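## Task

Push the CALL key on the operator panel so its lamp is on at the end with every other lamp dark. Only a result that holds without the robot's support counts. Afterwards release and back the gripper away.

## Robot and tools

Robot and scene. One six-joint arm with a two-finger parallel gripper works over a table. The operator panel has four keys placed in random order, each labelled by name beside it, with a lamp that lights once the key is pushed far enough. A gentle push suffices, and a key that has been pressed stays pressed, so pressing the wrong one cannot be fixed. Read the labels before pressing; zoom in on camera images if needed. Nothing may be pushed or knocked off the table. Occasionally an outside tug acts briefly on anything held.

Frame. All poses are in the scene frame: origin on the table surface directly under the arm base, +z up, +y to the left when facing along +x. Positions are in metres; orientation is a unit quaternion written w first (qw, qx, qy, qz). The base can be slightly tilted, and the reported hand position can be somewhat off, worse at long reach. Gripper axes: fingers extend along the gripper's own +z and separate along its y. The reported position is the midpoint between the pads as if closed, roughly 2 cm short of the fingertips; closing pushes the tips about 10 mm further along +z. A closed gripper pointing down at a key is a natural pressing tool.

The row format. Every commanded pose is one row of 8 numbers: x, y, z, qw, qx, qy, qz, opening. x, y, z and the quaternion form an absolute target pose in the scene frame (not an offset). opening runs from -1 (closed) to +1 (fully open, 0.084 m). To hold an orientation, repeat its quaternion in each row rather than copying a possibly drifted one from the last result.

Tools.
- execute_actions: argument actions, a list holding at most one item. Empty list: just report state. {"rows": [[8 numbers], ...], "steps": n}: up to 15 rows and up to 15 steps of 1/30 s, one row per step, last row repeated to fill the count (default 15). {"steps": n} without rows: a wait of up to 300 steps counted from the previous result. Optional pictures true/false. A target more than 0.6 m away from the last reported position along any gripper axis is refused and nothing is sent.
- move: target is one 8-number row (absolute pose as above); speed in m/s from 0.002 to 0.5, default 0.25, with rotation capped at twice that value in rad/s. The gripper follows a straight line lasting 0.5 to 10 s (longer paths stop early), turning the shorter way. It does not brake for obstacles and may overshoot the speed, particularly near full arm extension. The opening is applied at the start.
- wait: seconds from 0 to 10; the robot receives nothing new.
- zoom_image: camera is cam_high, cam_low or cam_wrist; region is [x0, y0, x1, y1] in pixels from the top-left, at most 504 by 504. All images are 896x504.
- finished_scene: scene number 1 or 2; ends that scene permanently and reveals the next task.

Control behaviour. Each step the commanded pose is clamped to within 70 mm and 16 degrees of the measured pose, then reached by damped inverse kinematics that favours position over orientation. After an action the arm only continues to that last clamped pose, so far targets need several actions; compare the result pose and send the remainder. Joints move at most 3.14 rad/s. The simulation runs on while the operator is composing a reply.

Results. The state line gives end_effector_position, end_effector_quat_wxyz and linear/angular velocities. grip_measured is the actual finger opening on the command scale. "Hand target" shows the pose currently being driven toward. "pose unreachable" means the clearance check (which treats the base mount as arm) altered or stopped a command; HELD marks steps where that happened. A move adds a "move:" line: done (settled near target) or off_target, moving, held, fault, plus limits such as paced (pose clipped) or held (some steps blocked; the arm may then surge fast), and the distance to target. Joint torques are total drive outputs with offsets and noise, not contact forces.

Things to avoid. Contact torque reaching a joint's limit (waist 54.6, shoulder 54.6, elbow 45.5, forearm roll 24.5, wrist pitch 17.2, wrist roll 17.2 N m) triggers a torque fault: the arm backs off, freezes for 10 s and drops the rest of the call. Motors heat while loaded; MOTOR HOT appears from 65 °C and at 80 °C the brakes lock until cool. Approach keys slowly, aim only slightly past the surface, since faster moves and deeper targets press harder, and stop once the lamp lights. Then open, lift away, and confirm the lamps before ending the scene. Joint ranges (rad): waist ±6.283, shoulder ±2.304, elbow -4.224 to 0.061, forearm roll ±6.283, wrist pitch ±2.164, wrist roll ±6.283.

Each tool is called after ">>>" as a command line: name --argument value for each argument, lists and objects as JSON in quotes; but a table of rows of numbers goes row by row, as --pt "numbers of a row", without its own name.

## Session

>>> execute_actions --actions '[]'

Scene clock: 0.00 s of 7200.00 s.
end_effector_position=(+0.1491, -0.3734, +0.2456) grip_measured=+1.00 end_effector_quat_wxyz=(+0.018, +0.899, +0.436, +0.041) end_effector_velocity=(+0.000, +0.001, -0.001) end_effector_angular_velocity=(+0.001, +0.000, -0.000)
Joint positions: [-1.438 -1.416 -1.217  0.971 -0.63   3.031  0.084]
Joint velocities: [ 0.001 -0.     0.001  0.001  0.    -0.     0.   ]
Joint torques (N m, as the arm reports them, + toward a larger angle): no reading
Hand target: +0.149, -0.373, +0.246; +0.018, +0.899, +0.436, +0.041

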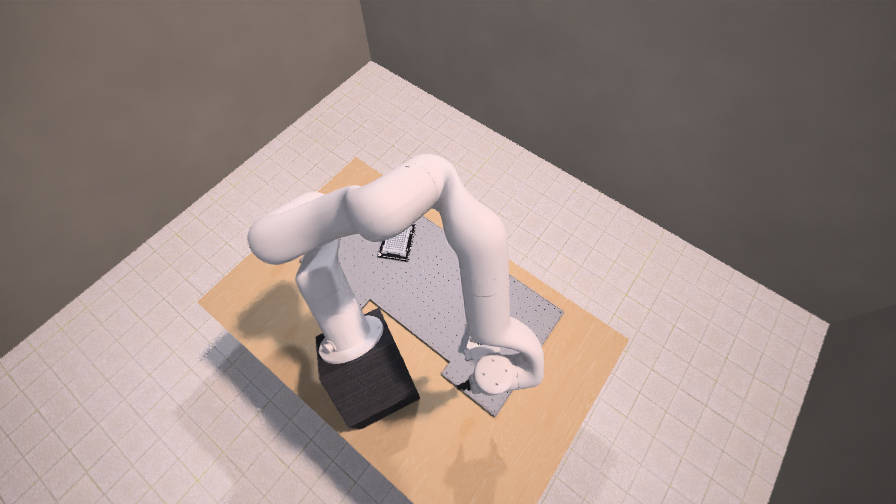

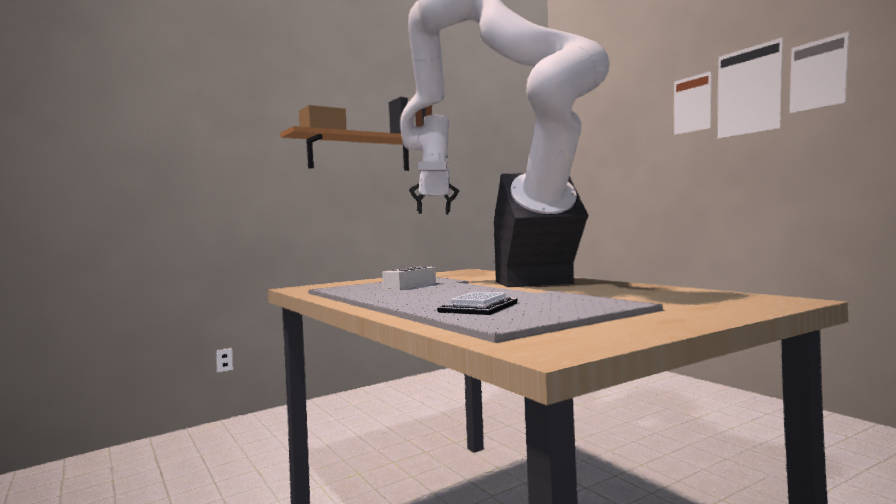

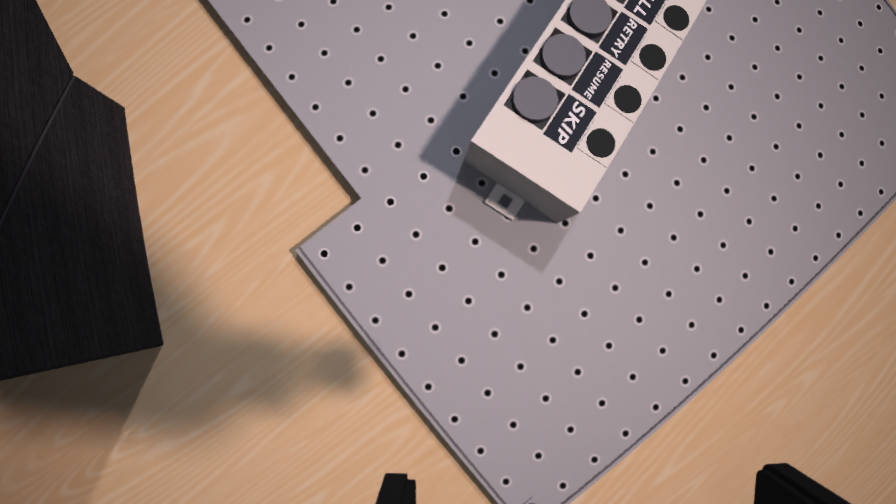

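>>> move --target '[0.29,-0.25,0.2,0,0.9,0.436,0,-1]'

Scene clock: 7.23 s of 7200.00 s.
end_effector_position=(+0.2902, -0.2496, +0.1995) grip_measured=-1.00 end_effector_quat_wxyz=(-0.000, +0.900, +0.436, +0.001) end_effector_velocity=(+0.001, +0.002, -0.001) end_effector_angular_velocity=(-0.000, +0.002, +0.001)
Joint positions: [-0.998 -1.184 -0.96   1.377 -0.642  3.017  0.   ]
Joint velocities: [0.006 0.002 0.002 0.004 0.    0.001 0.   ]
Joint torques (N m, as the arm reports them, + toward a larger angle): [-35.72  21.1  -10.27   1.39  -0.54  -0.7 ]
Hand target: +0.290, -0.249, +0.199; -0.000, +0.900, +0.436, +0.001
Off the commanded pose: 0.001 m, 0 deg.
After step 90, 2.73 s passed at rest.
move: done

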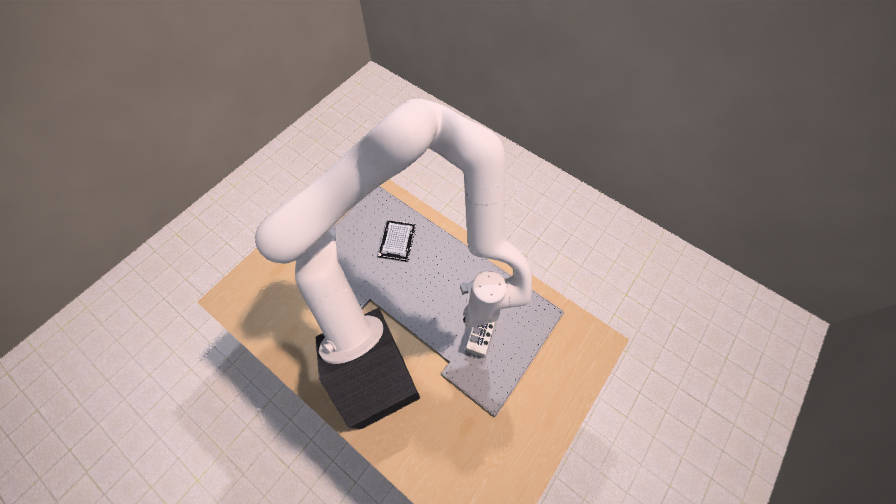

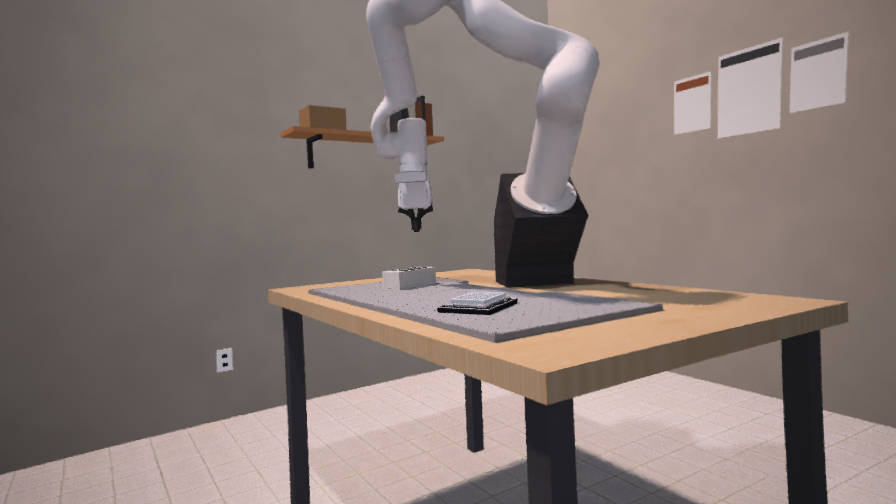

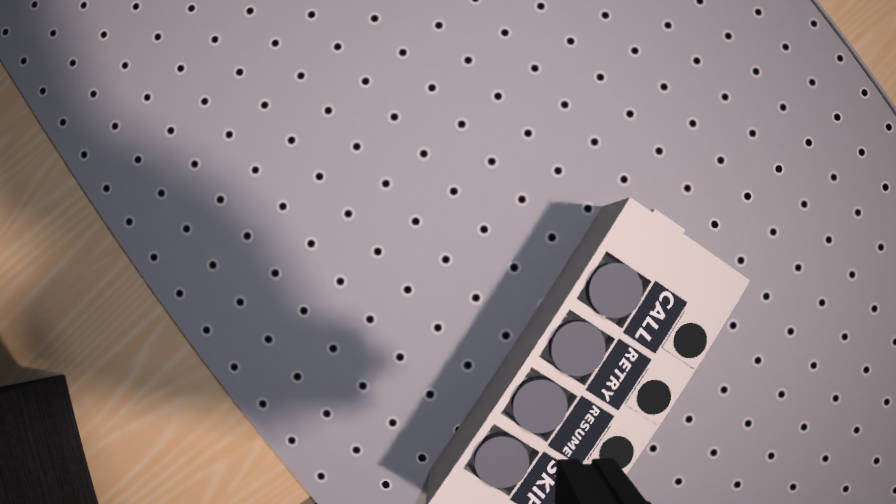

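>>> move --target '[0.341,-0.246,0.125,0,0.9,0.436,0,-1]'

Scene clock: 14.50 s of 7200.00 s.
end_effector_position=(+0.3411, -0.2457, +0.1252) grip_measured=-1.00 end_effector_quat_wxyz=(-0.000, +0.900, +0.436, +0.000) end_effector_velocity=(+0.000, +0.001, -0.003) end_effector_angular_velocity=(+0.001, +0.001, -0.002)
Joint positions: [-0.808 -1.292 -1.075  1.558 -0.683  3.022  0.   ]
Joint velocities: [ 0.006 -0.005 -0.003  0.005 -0.001  0.002  0.   ]
Joint torques (N m, as the arm reports them, + toward a larger angle): [-38.27  22.68  -8.27   0.59  -0.66  -0.71]
Hand target: +0.341, -0.246, +0.125; -0.000, +0.900, +0.436, +0.000
Off the commanded pose: 0.000 m, 0 deg.
After step 90, 3.20 s passed at rest.
move: done

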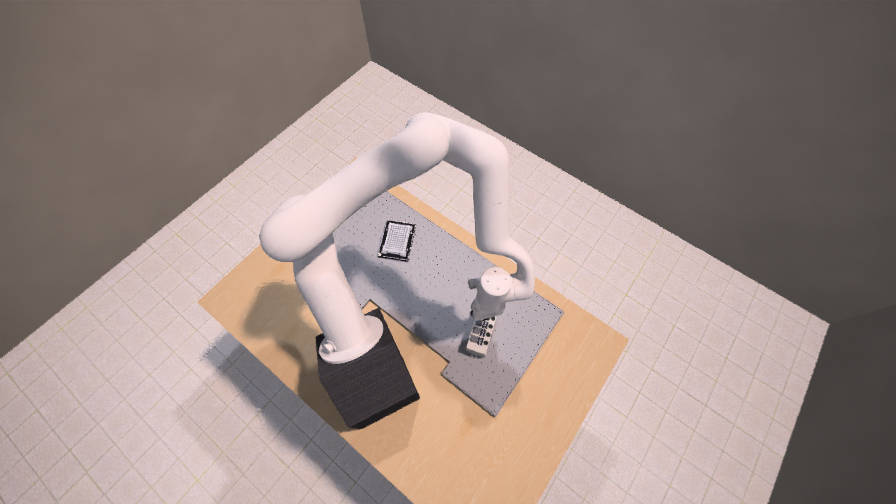

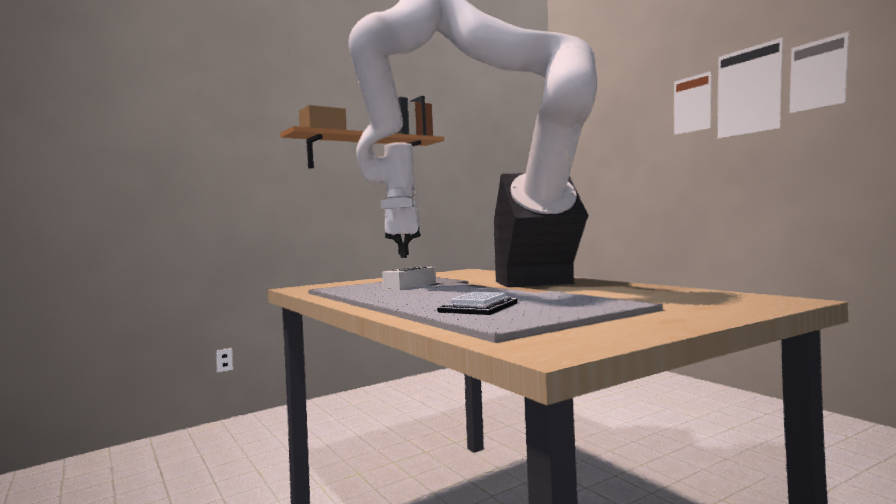

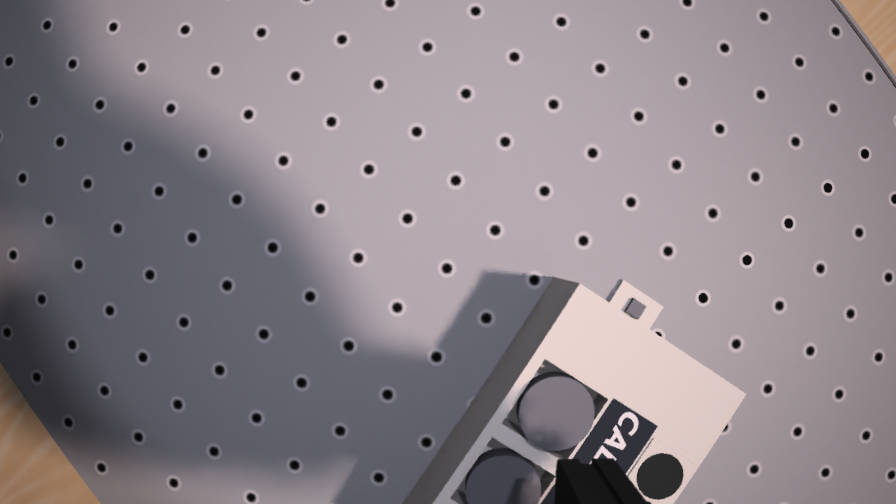

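>>> move --target '[0.349,-0.238,0.105,0,0.986,0.165,0,-1]'

>>> zoom_image --camera "cam_low" --region '[350,220,470,300]'

Scene clock: 21.83 s of 7200.00 s.
end_effector_position=(+0.3490, -0.2380, +0.1050) grip_measured=-1.00 end_effector_quat_wxyz=(+0.000, +0.986, +0.166, +0.000) end_effector_velocity=(+0.001, -0.000, -0.000) end_effector_angular_velocity=(+0.002, +0.003, -0.014)
Joint positions: [-0.758 -1.313 -1.088  1.618 -0.694  3.577  0.   ]
Joint velocities: [ 0.002 -0.001 -0.006 -0.01   0.001  0.026  0.   ]
Joint torques (N m, as the arm reports them, + toward a larger angle): [-40.09  20.9   -7.58   1.49  -0.92  -0.65]
Hand target: +0.349, -0.238, +0.105; -0.000, +0.986, +0.165, +0.000
Off the commanded pose: 0.000 m, 0 deg.
After step 90, 2.63 s passed at rest.
move: done

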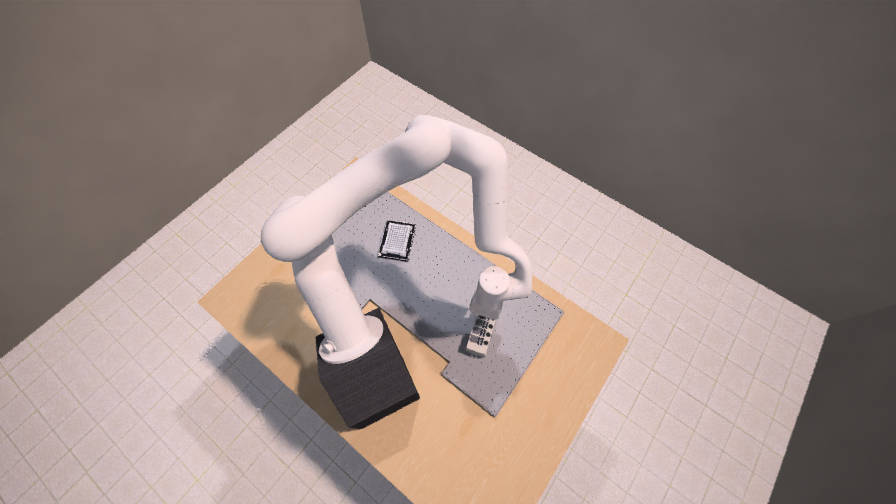

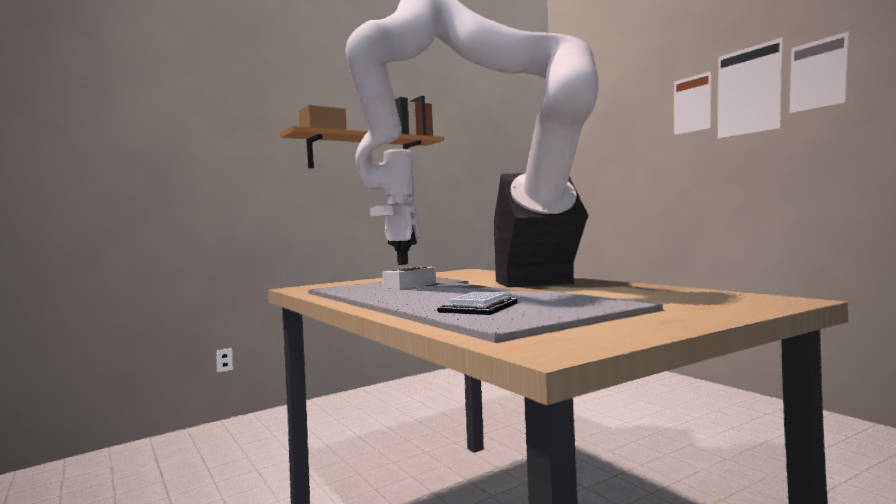

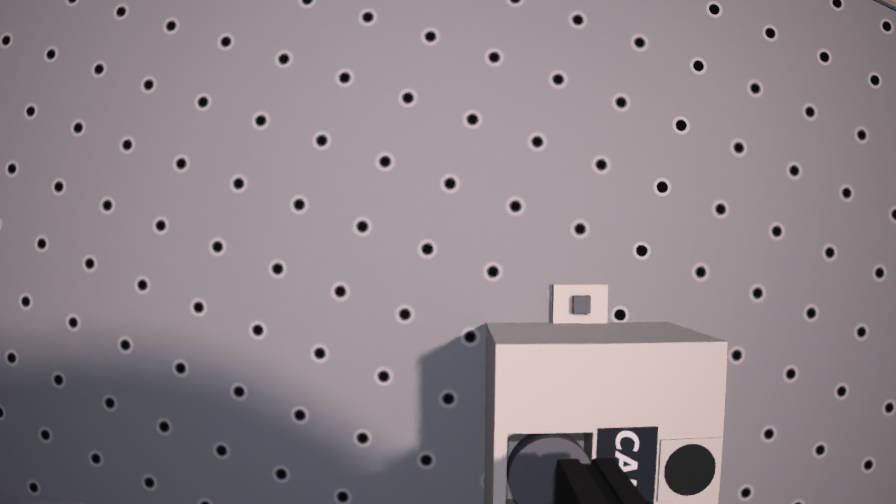

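Region (350, 220, 470, 300) of cam_low's 896x504 image, scaled by 4.200, with more detail than that image has.

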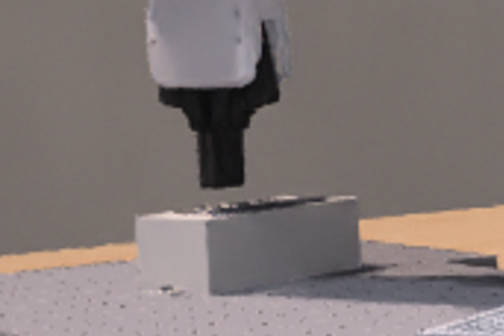

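Shift about 5 mm left.

>>> move --target '[0.3474,-0.2333,0.088,0,0.986,0.165,0,-1]' --speed 0.03

Scene clock: 25.20 s of 7200.00 s.
end_effector_position=(+0.3476, -0.2335, +0.0883) grip_measured=-1.00 end_effector_quat_wxyz=(+0.000, +0.986, +0.165, +0.000) end_effector_velocity=(+0.001, +0.000, -0.002) end_effector_angular_velocity=(-0.001, -0.002, +0.002)
Joint positions: [-0.729 -1.338 -1.094  1.667 -0.702  3.552  0.   ]
Joint velocities: [ 0.005 -0.003 -0.003  0.008 -0.002 -0.005  0.   ]
Joint torques (N m, as the arm reports them, + toward a larger angle): [-38.81  21.05  -6.4    0.41  -1.    -0.89]
Hand target: +0.347, -0.233, +0.088; -0.000, +0.986, +0.165, +0.000
Off the commanded pose: 0.000 m, 0 deg.
move: done

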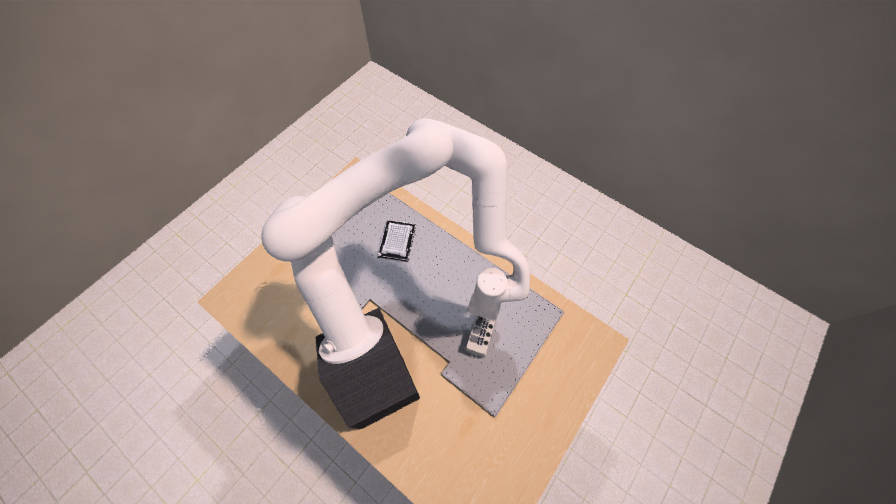

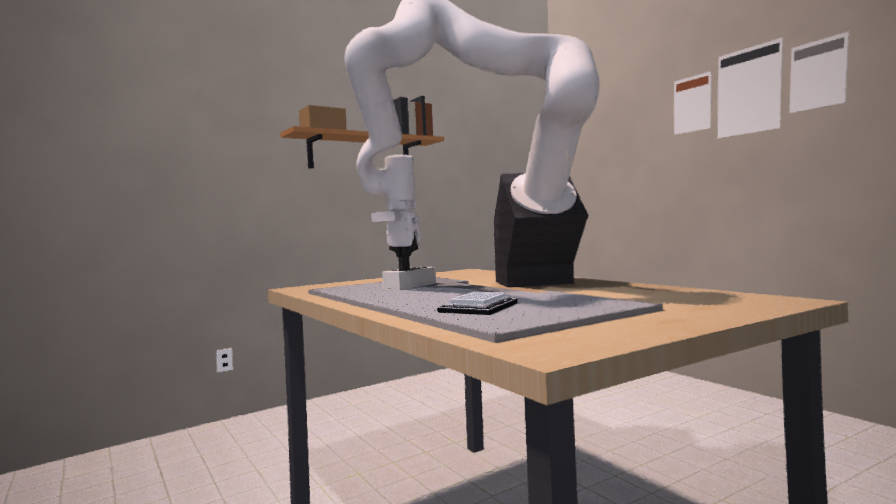

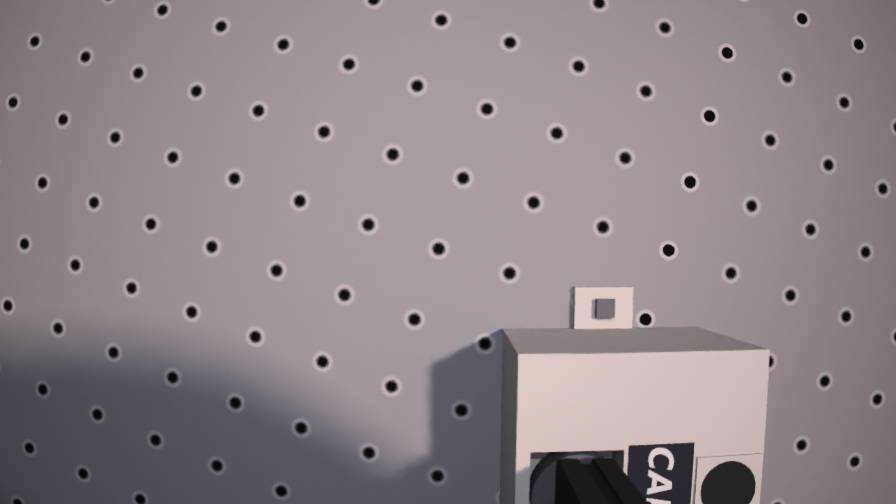

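>>> move --target '[0.3474,-0.2333,0.083,0,0.986,0.165,0,-1]' --speed 0.01

Scene clock: 28.57 s of 7200.00 s.
end_effector_position=(+0.3479, -0.2335, +0.0848) grip_measured=-1.00 end_effector_quat_wxyz=(+0.001, +0.986, +0.165, +0.001) end_effector_velocity=(+0.001, -0.000, -0.001) end_effector_angular_velocity=(-0.003, -0.001, +0.001)
Joint positions: [-0.723 -1.345 -1.099  1.677 -0.704  3.547  0.   ]
Joint velocities: [ 0.003 -0.    -0.001  0.006  0.001 -0.003  0.   ]
Joint torques (N m, as the arm reports them, + toward a larger angle): [ -1.97  -2.49 -14.98   5.65  -0.78  -0.98]
Hand target: +0.347, -0.233, +0.083; -0.000, +0.986, +0.165, +0.000
Off the commanded pose: 0.002 m, 0 deg.
move: done

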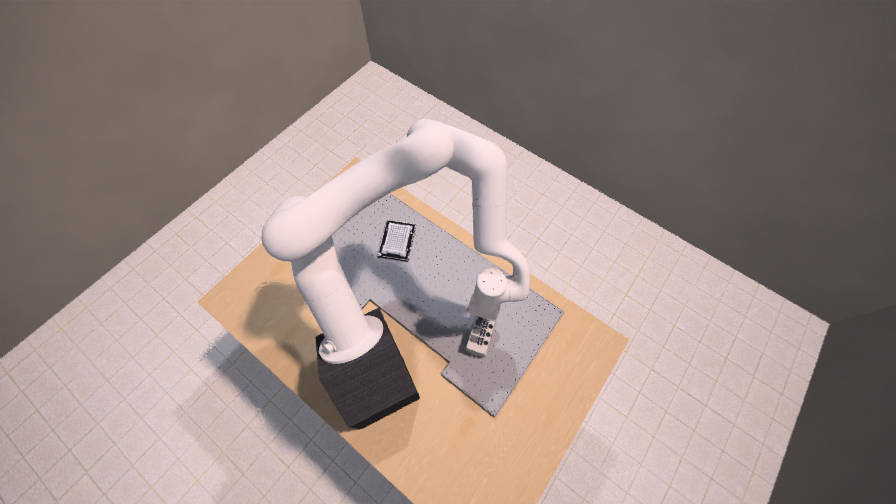

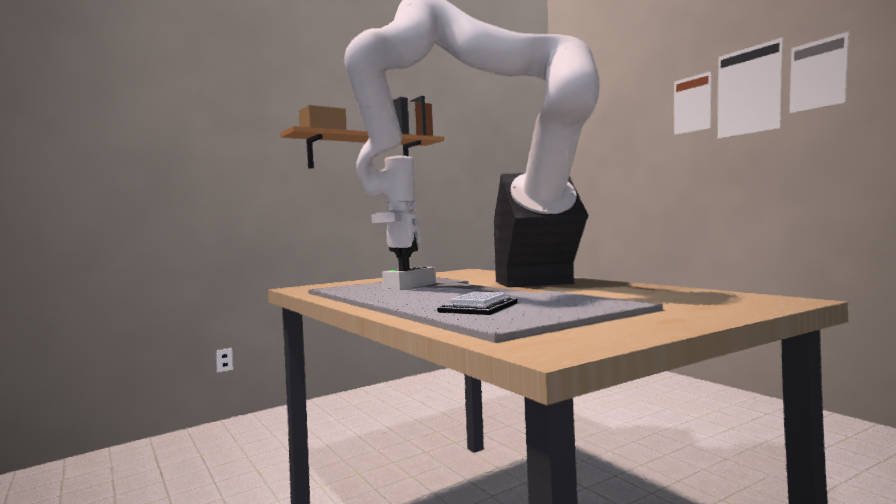

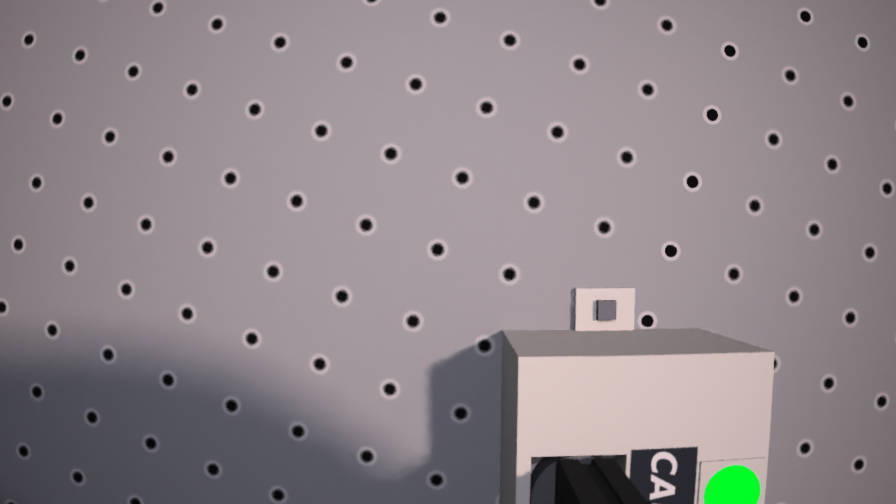

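>>> move --target '[0.3474,-0.2333,0.18,0,0.986,0.165,0,-1]'

>>> finished_scene --scene 1

Scene clock: 32.80 s of 7200.00 s.
end_effector_position=(+0.3470, -0.2333, +0.1798) grip_measured=-1.00 end_effector_quat_wxyz=(+0.000, +0.986, +0.165, -0.000) end_effector_velocity=(-0.000, +0.001, +0.002) end_effector_angular_velocity=(+0.003, +0.001, -0.001)
Joint positions: [-0.864 -1.164 -1.002  1.435 -0.675  3.681  0.   ]
Joint velocities: [-0.003  0.004  0.002 -0.01  -0.001  0.008  0.   ]
Joint torques (N m, as the arm reports them, + toward a larger angle): [-37.51  21.78 -10.87   1.26  -0.89  -0.66]
Hand target: +0.347, -0.233, +0.180; +0.000, +0.986, +0.165, -0.000
Off the commanded pose: 0.000 m, 0 deg.
After step 90, 0.13 s passed at rest.
move: done

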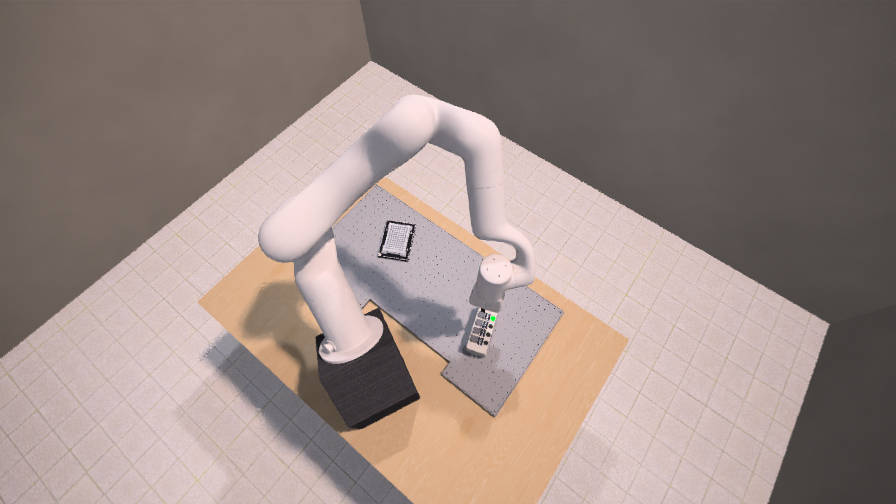

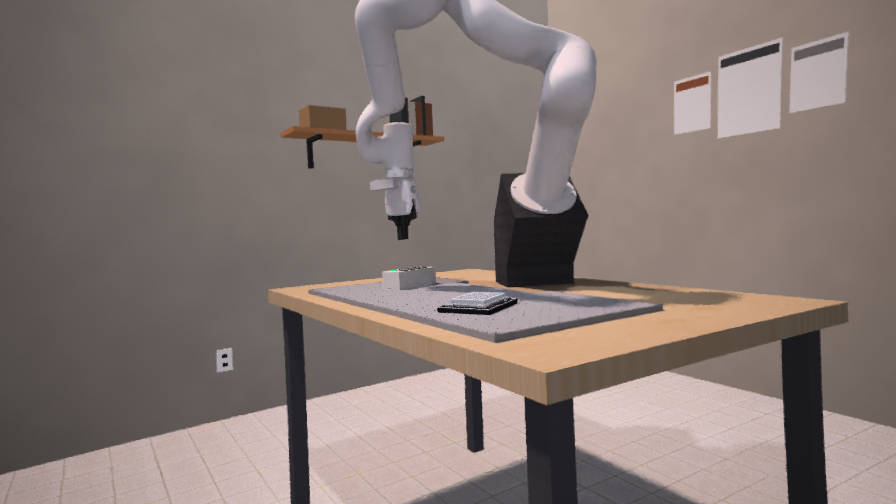

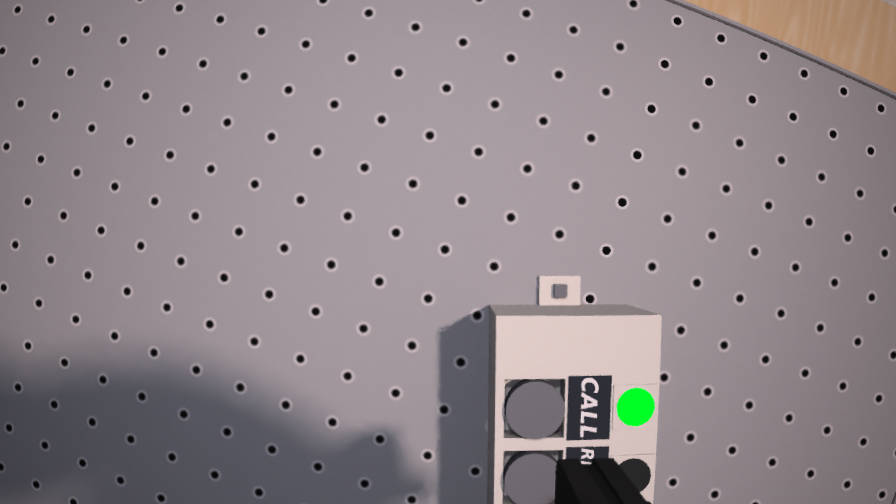

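The scene is finished: the task was done.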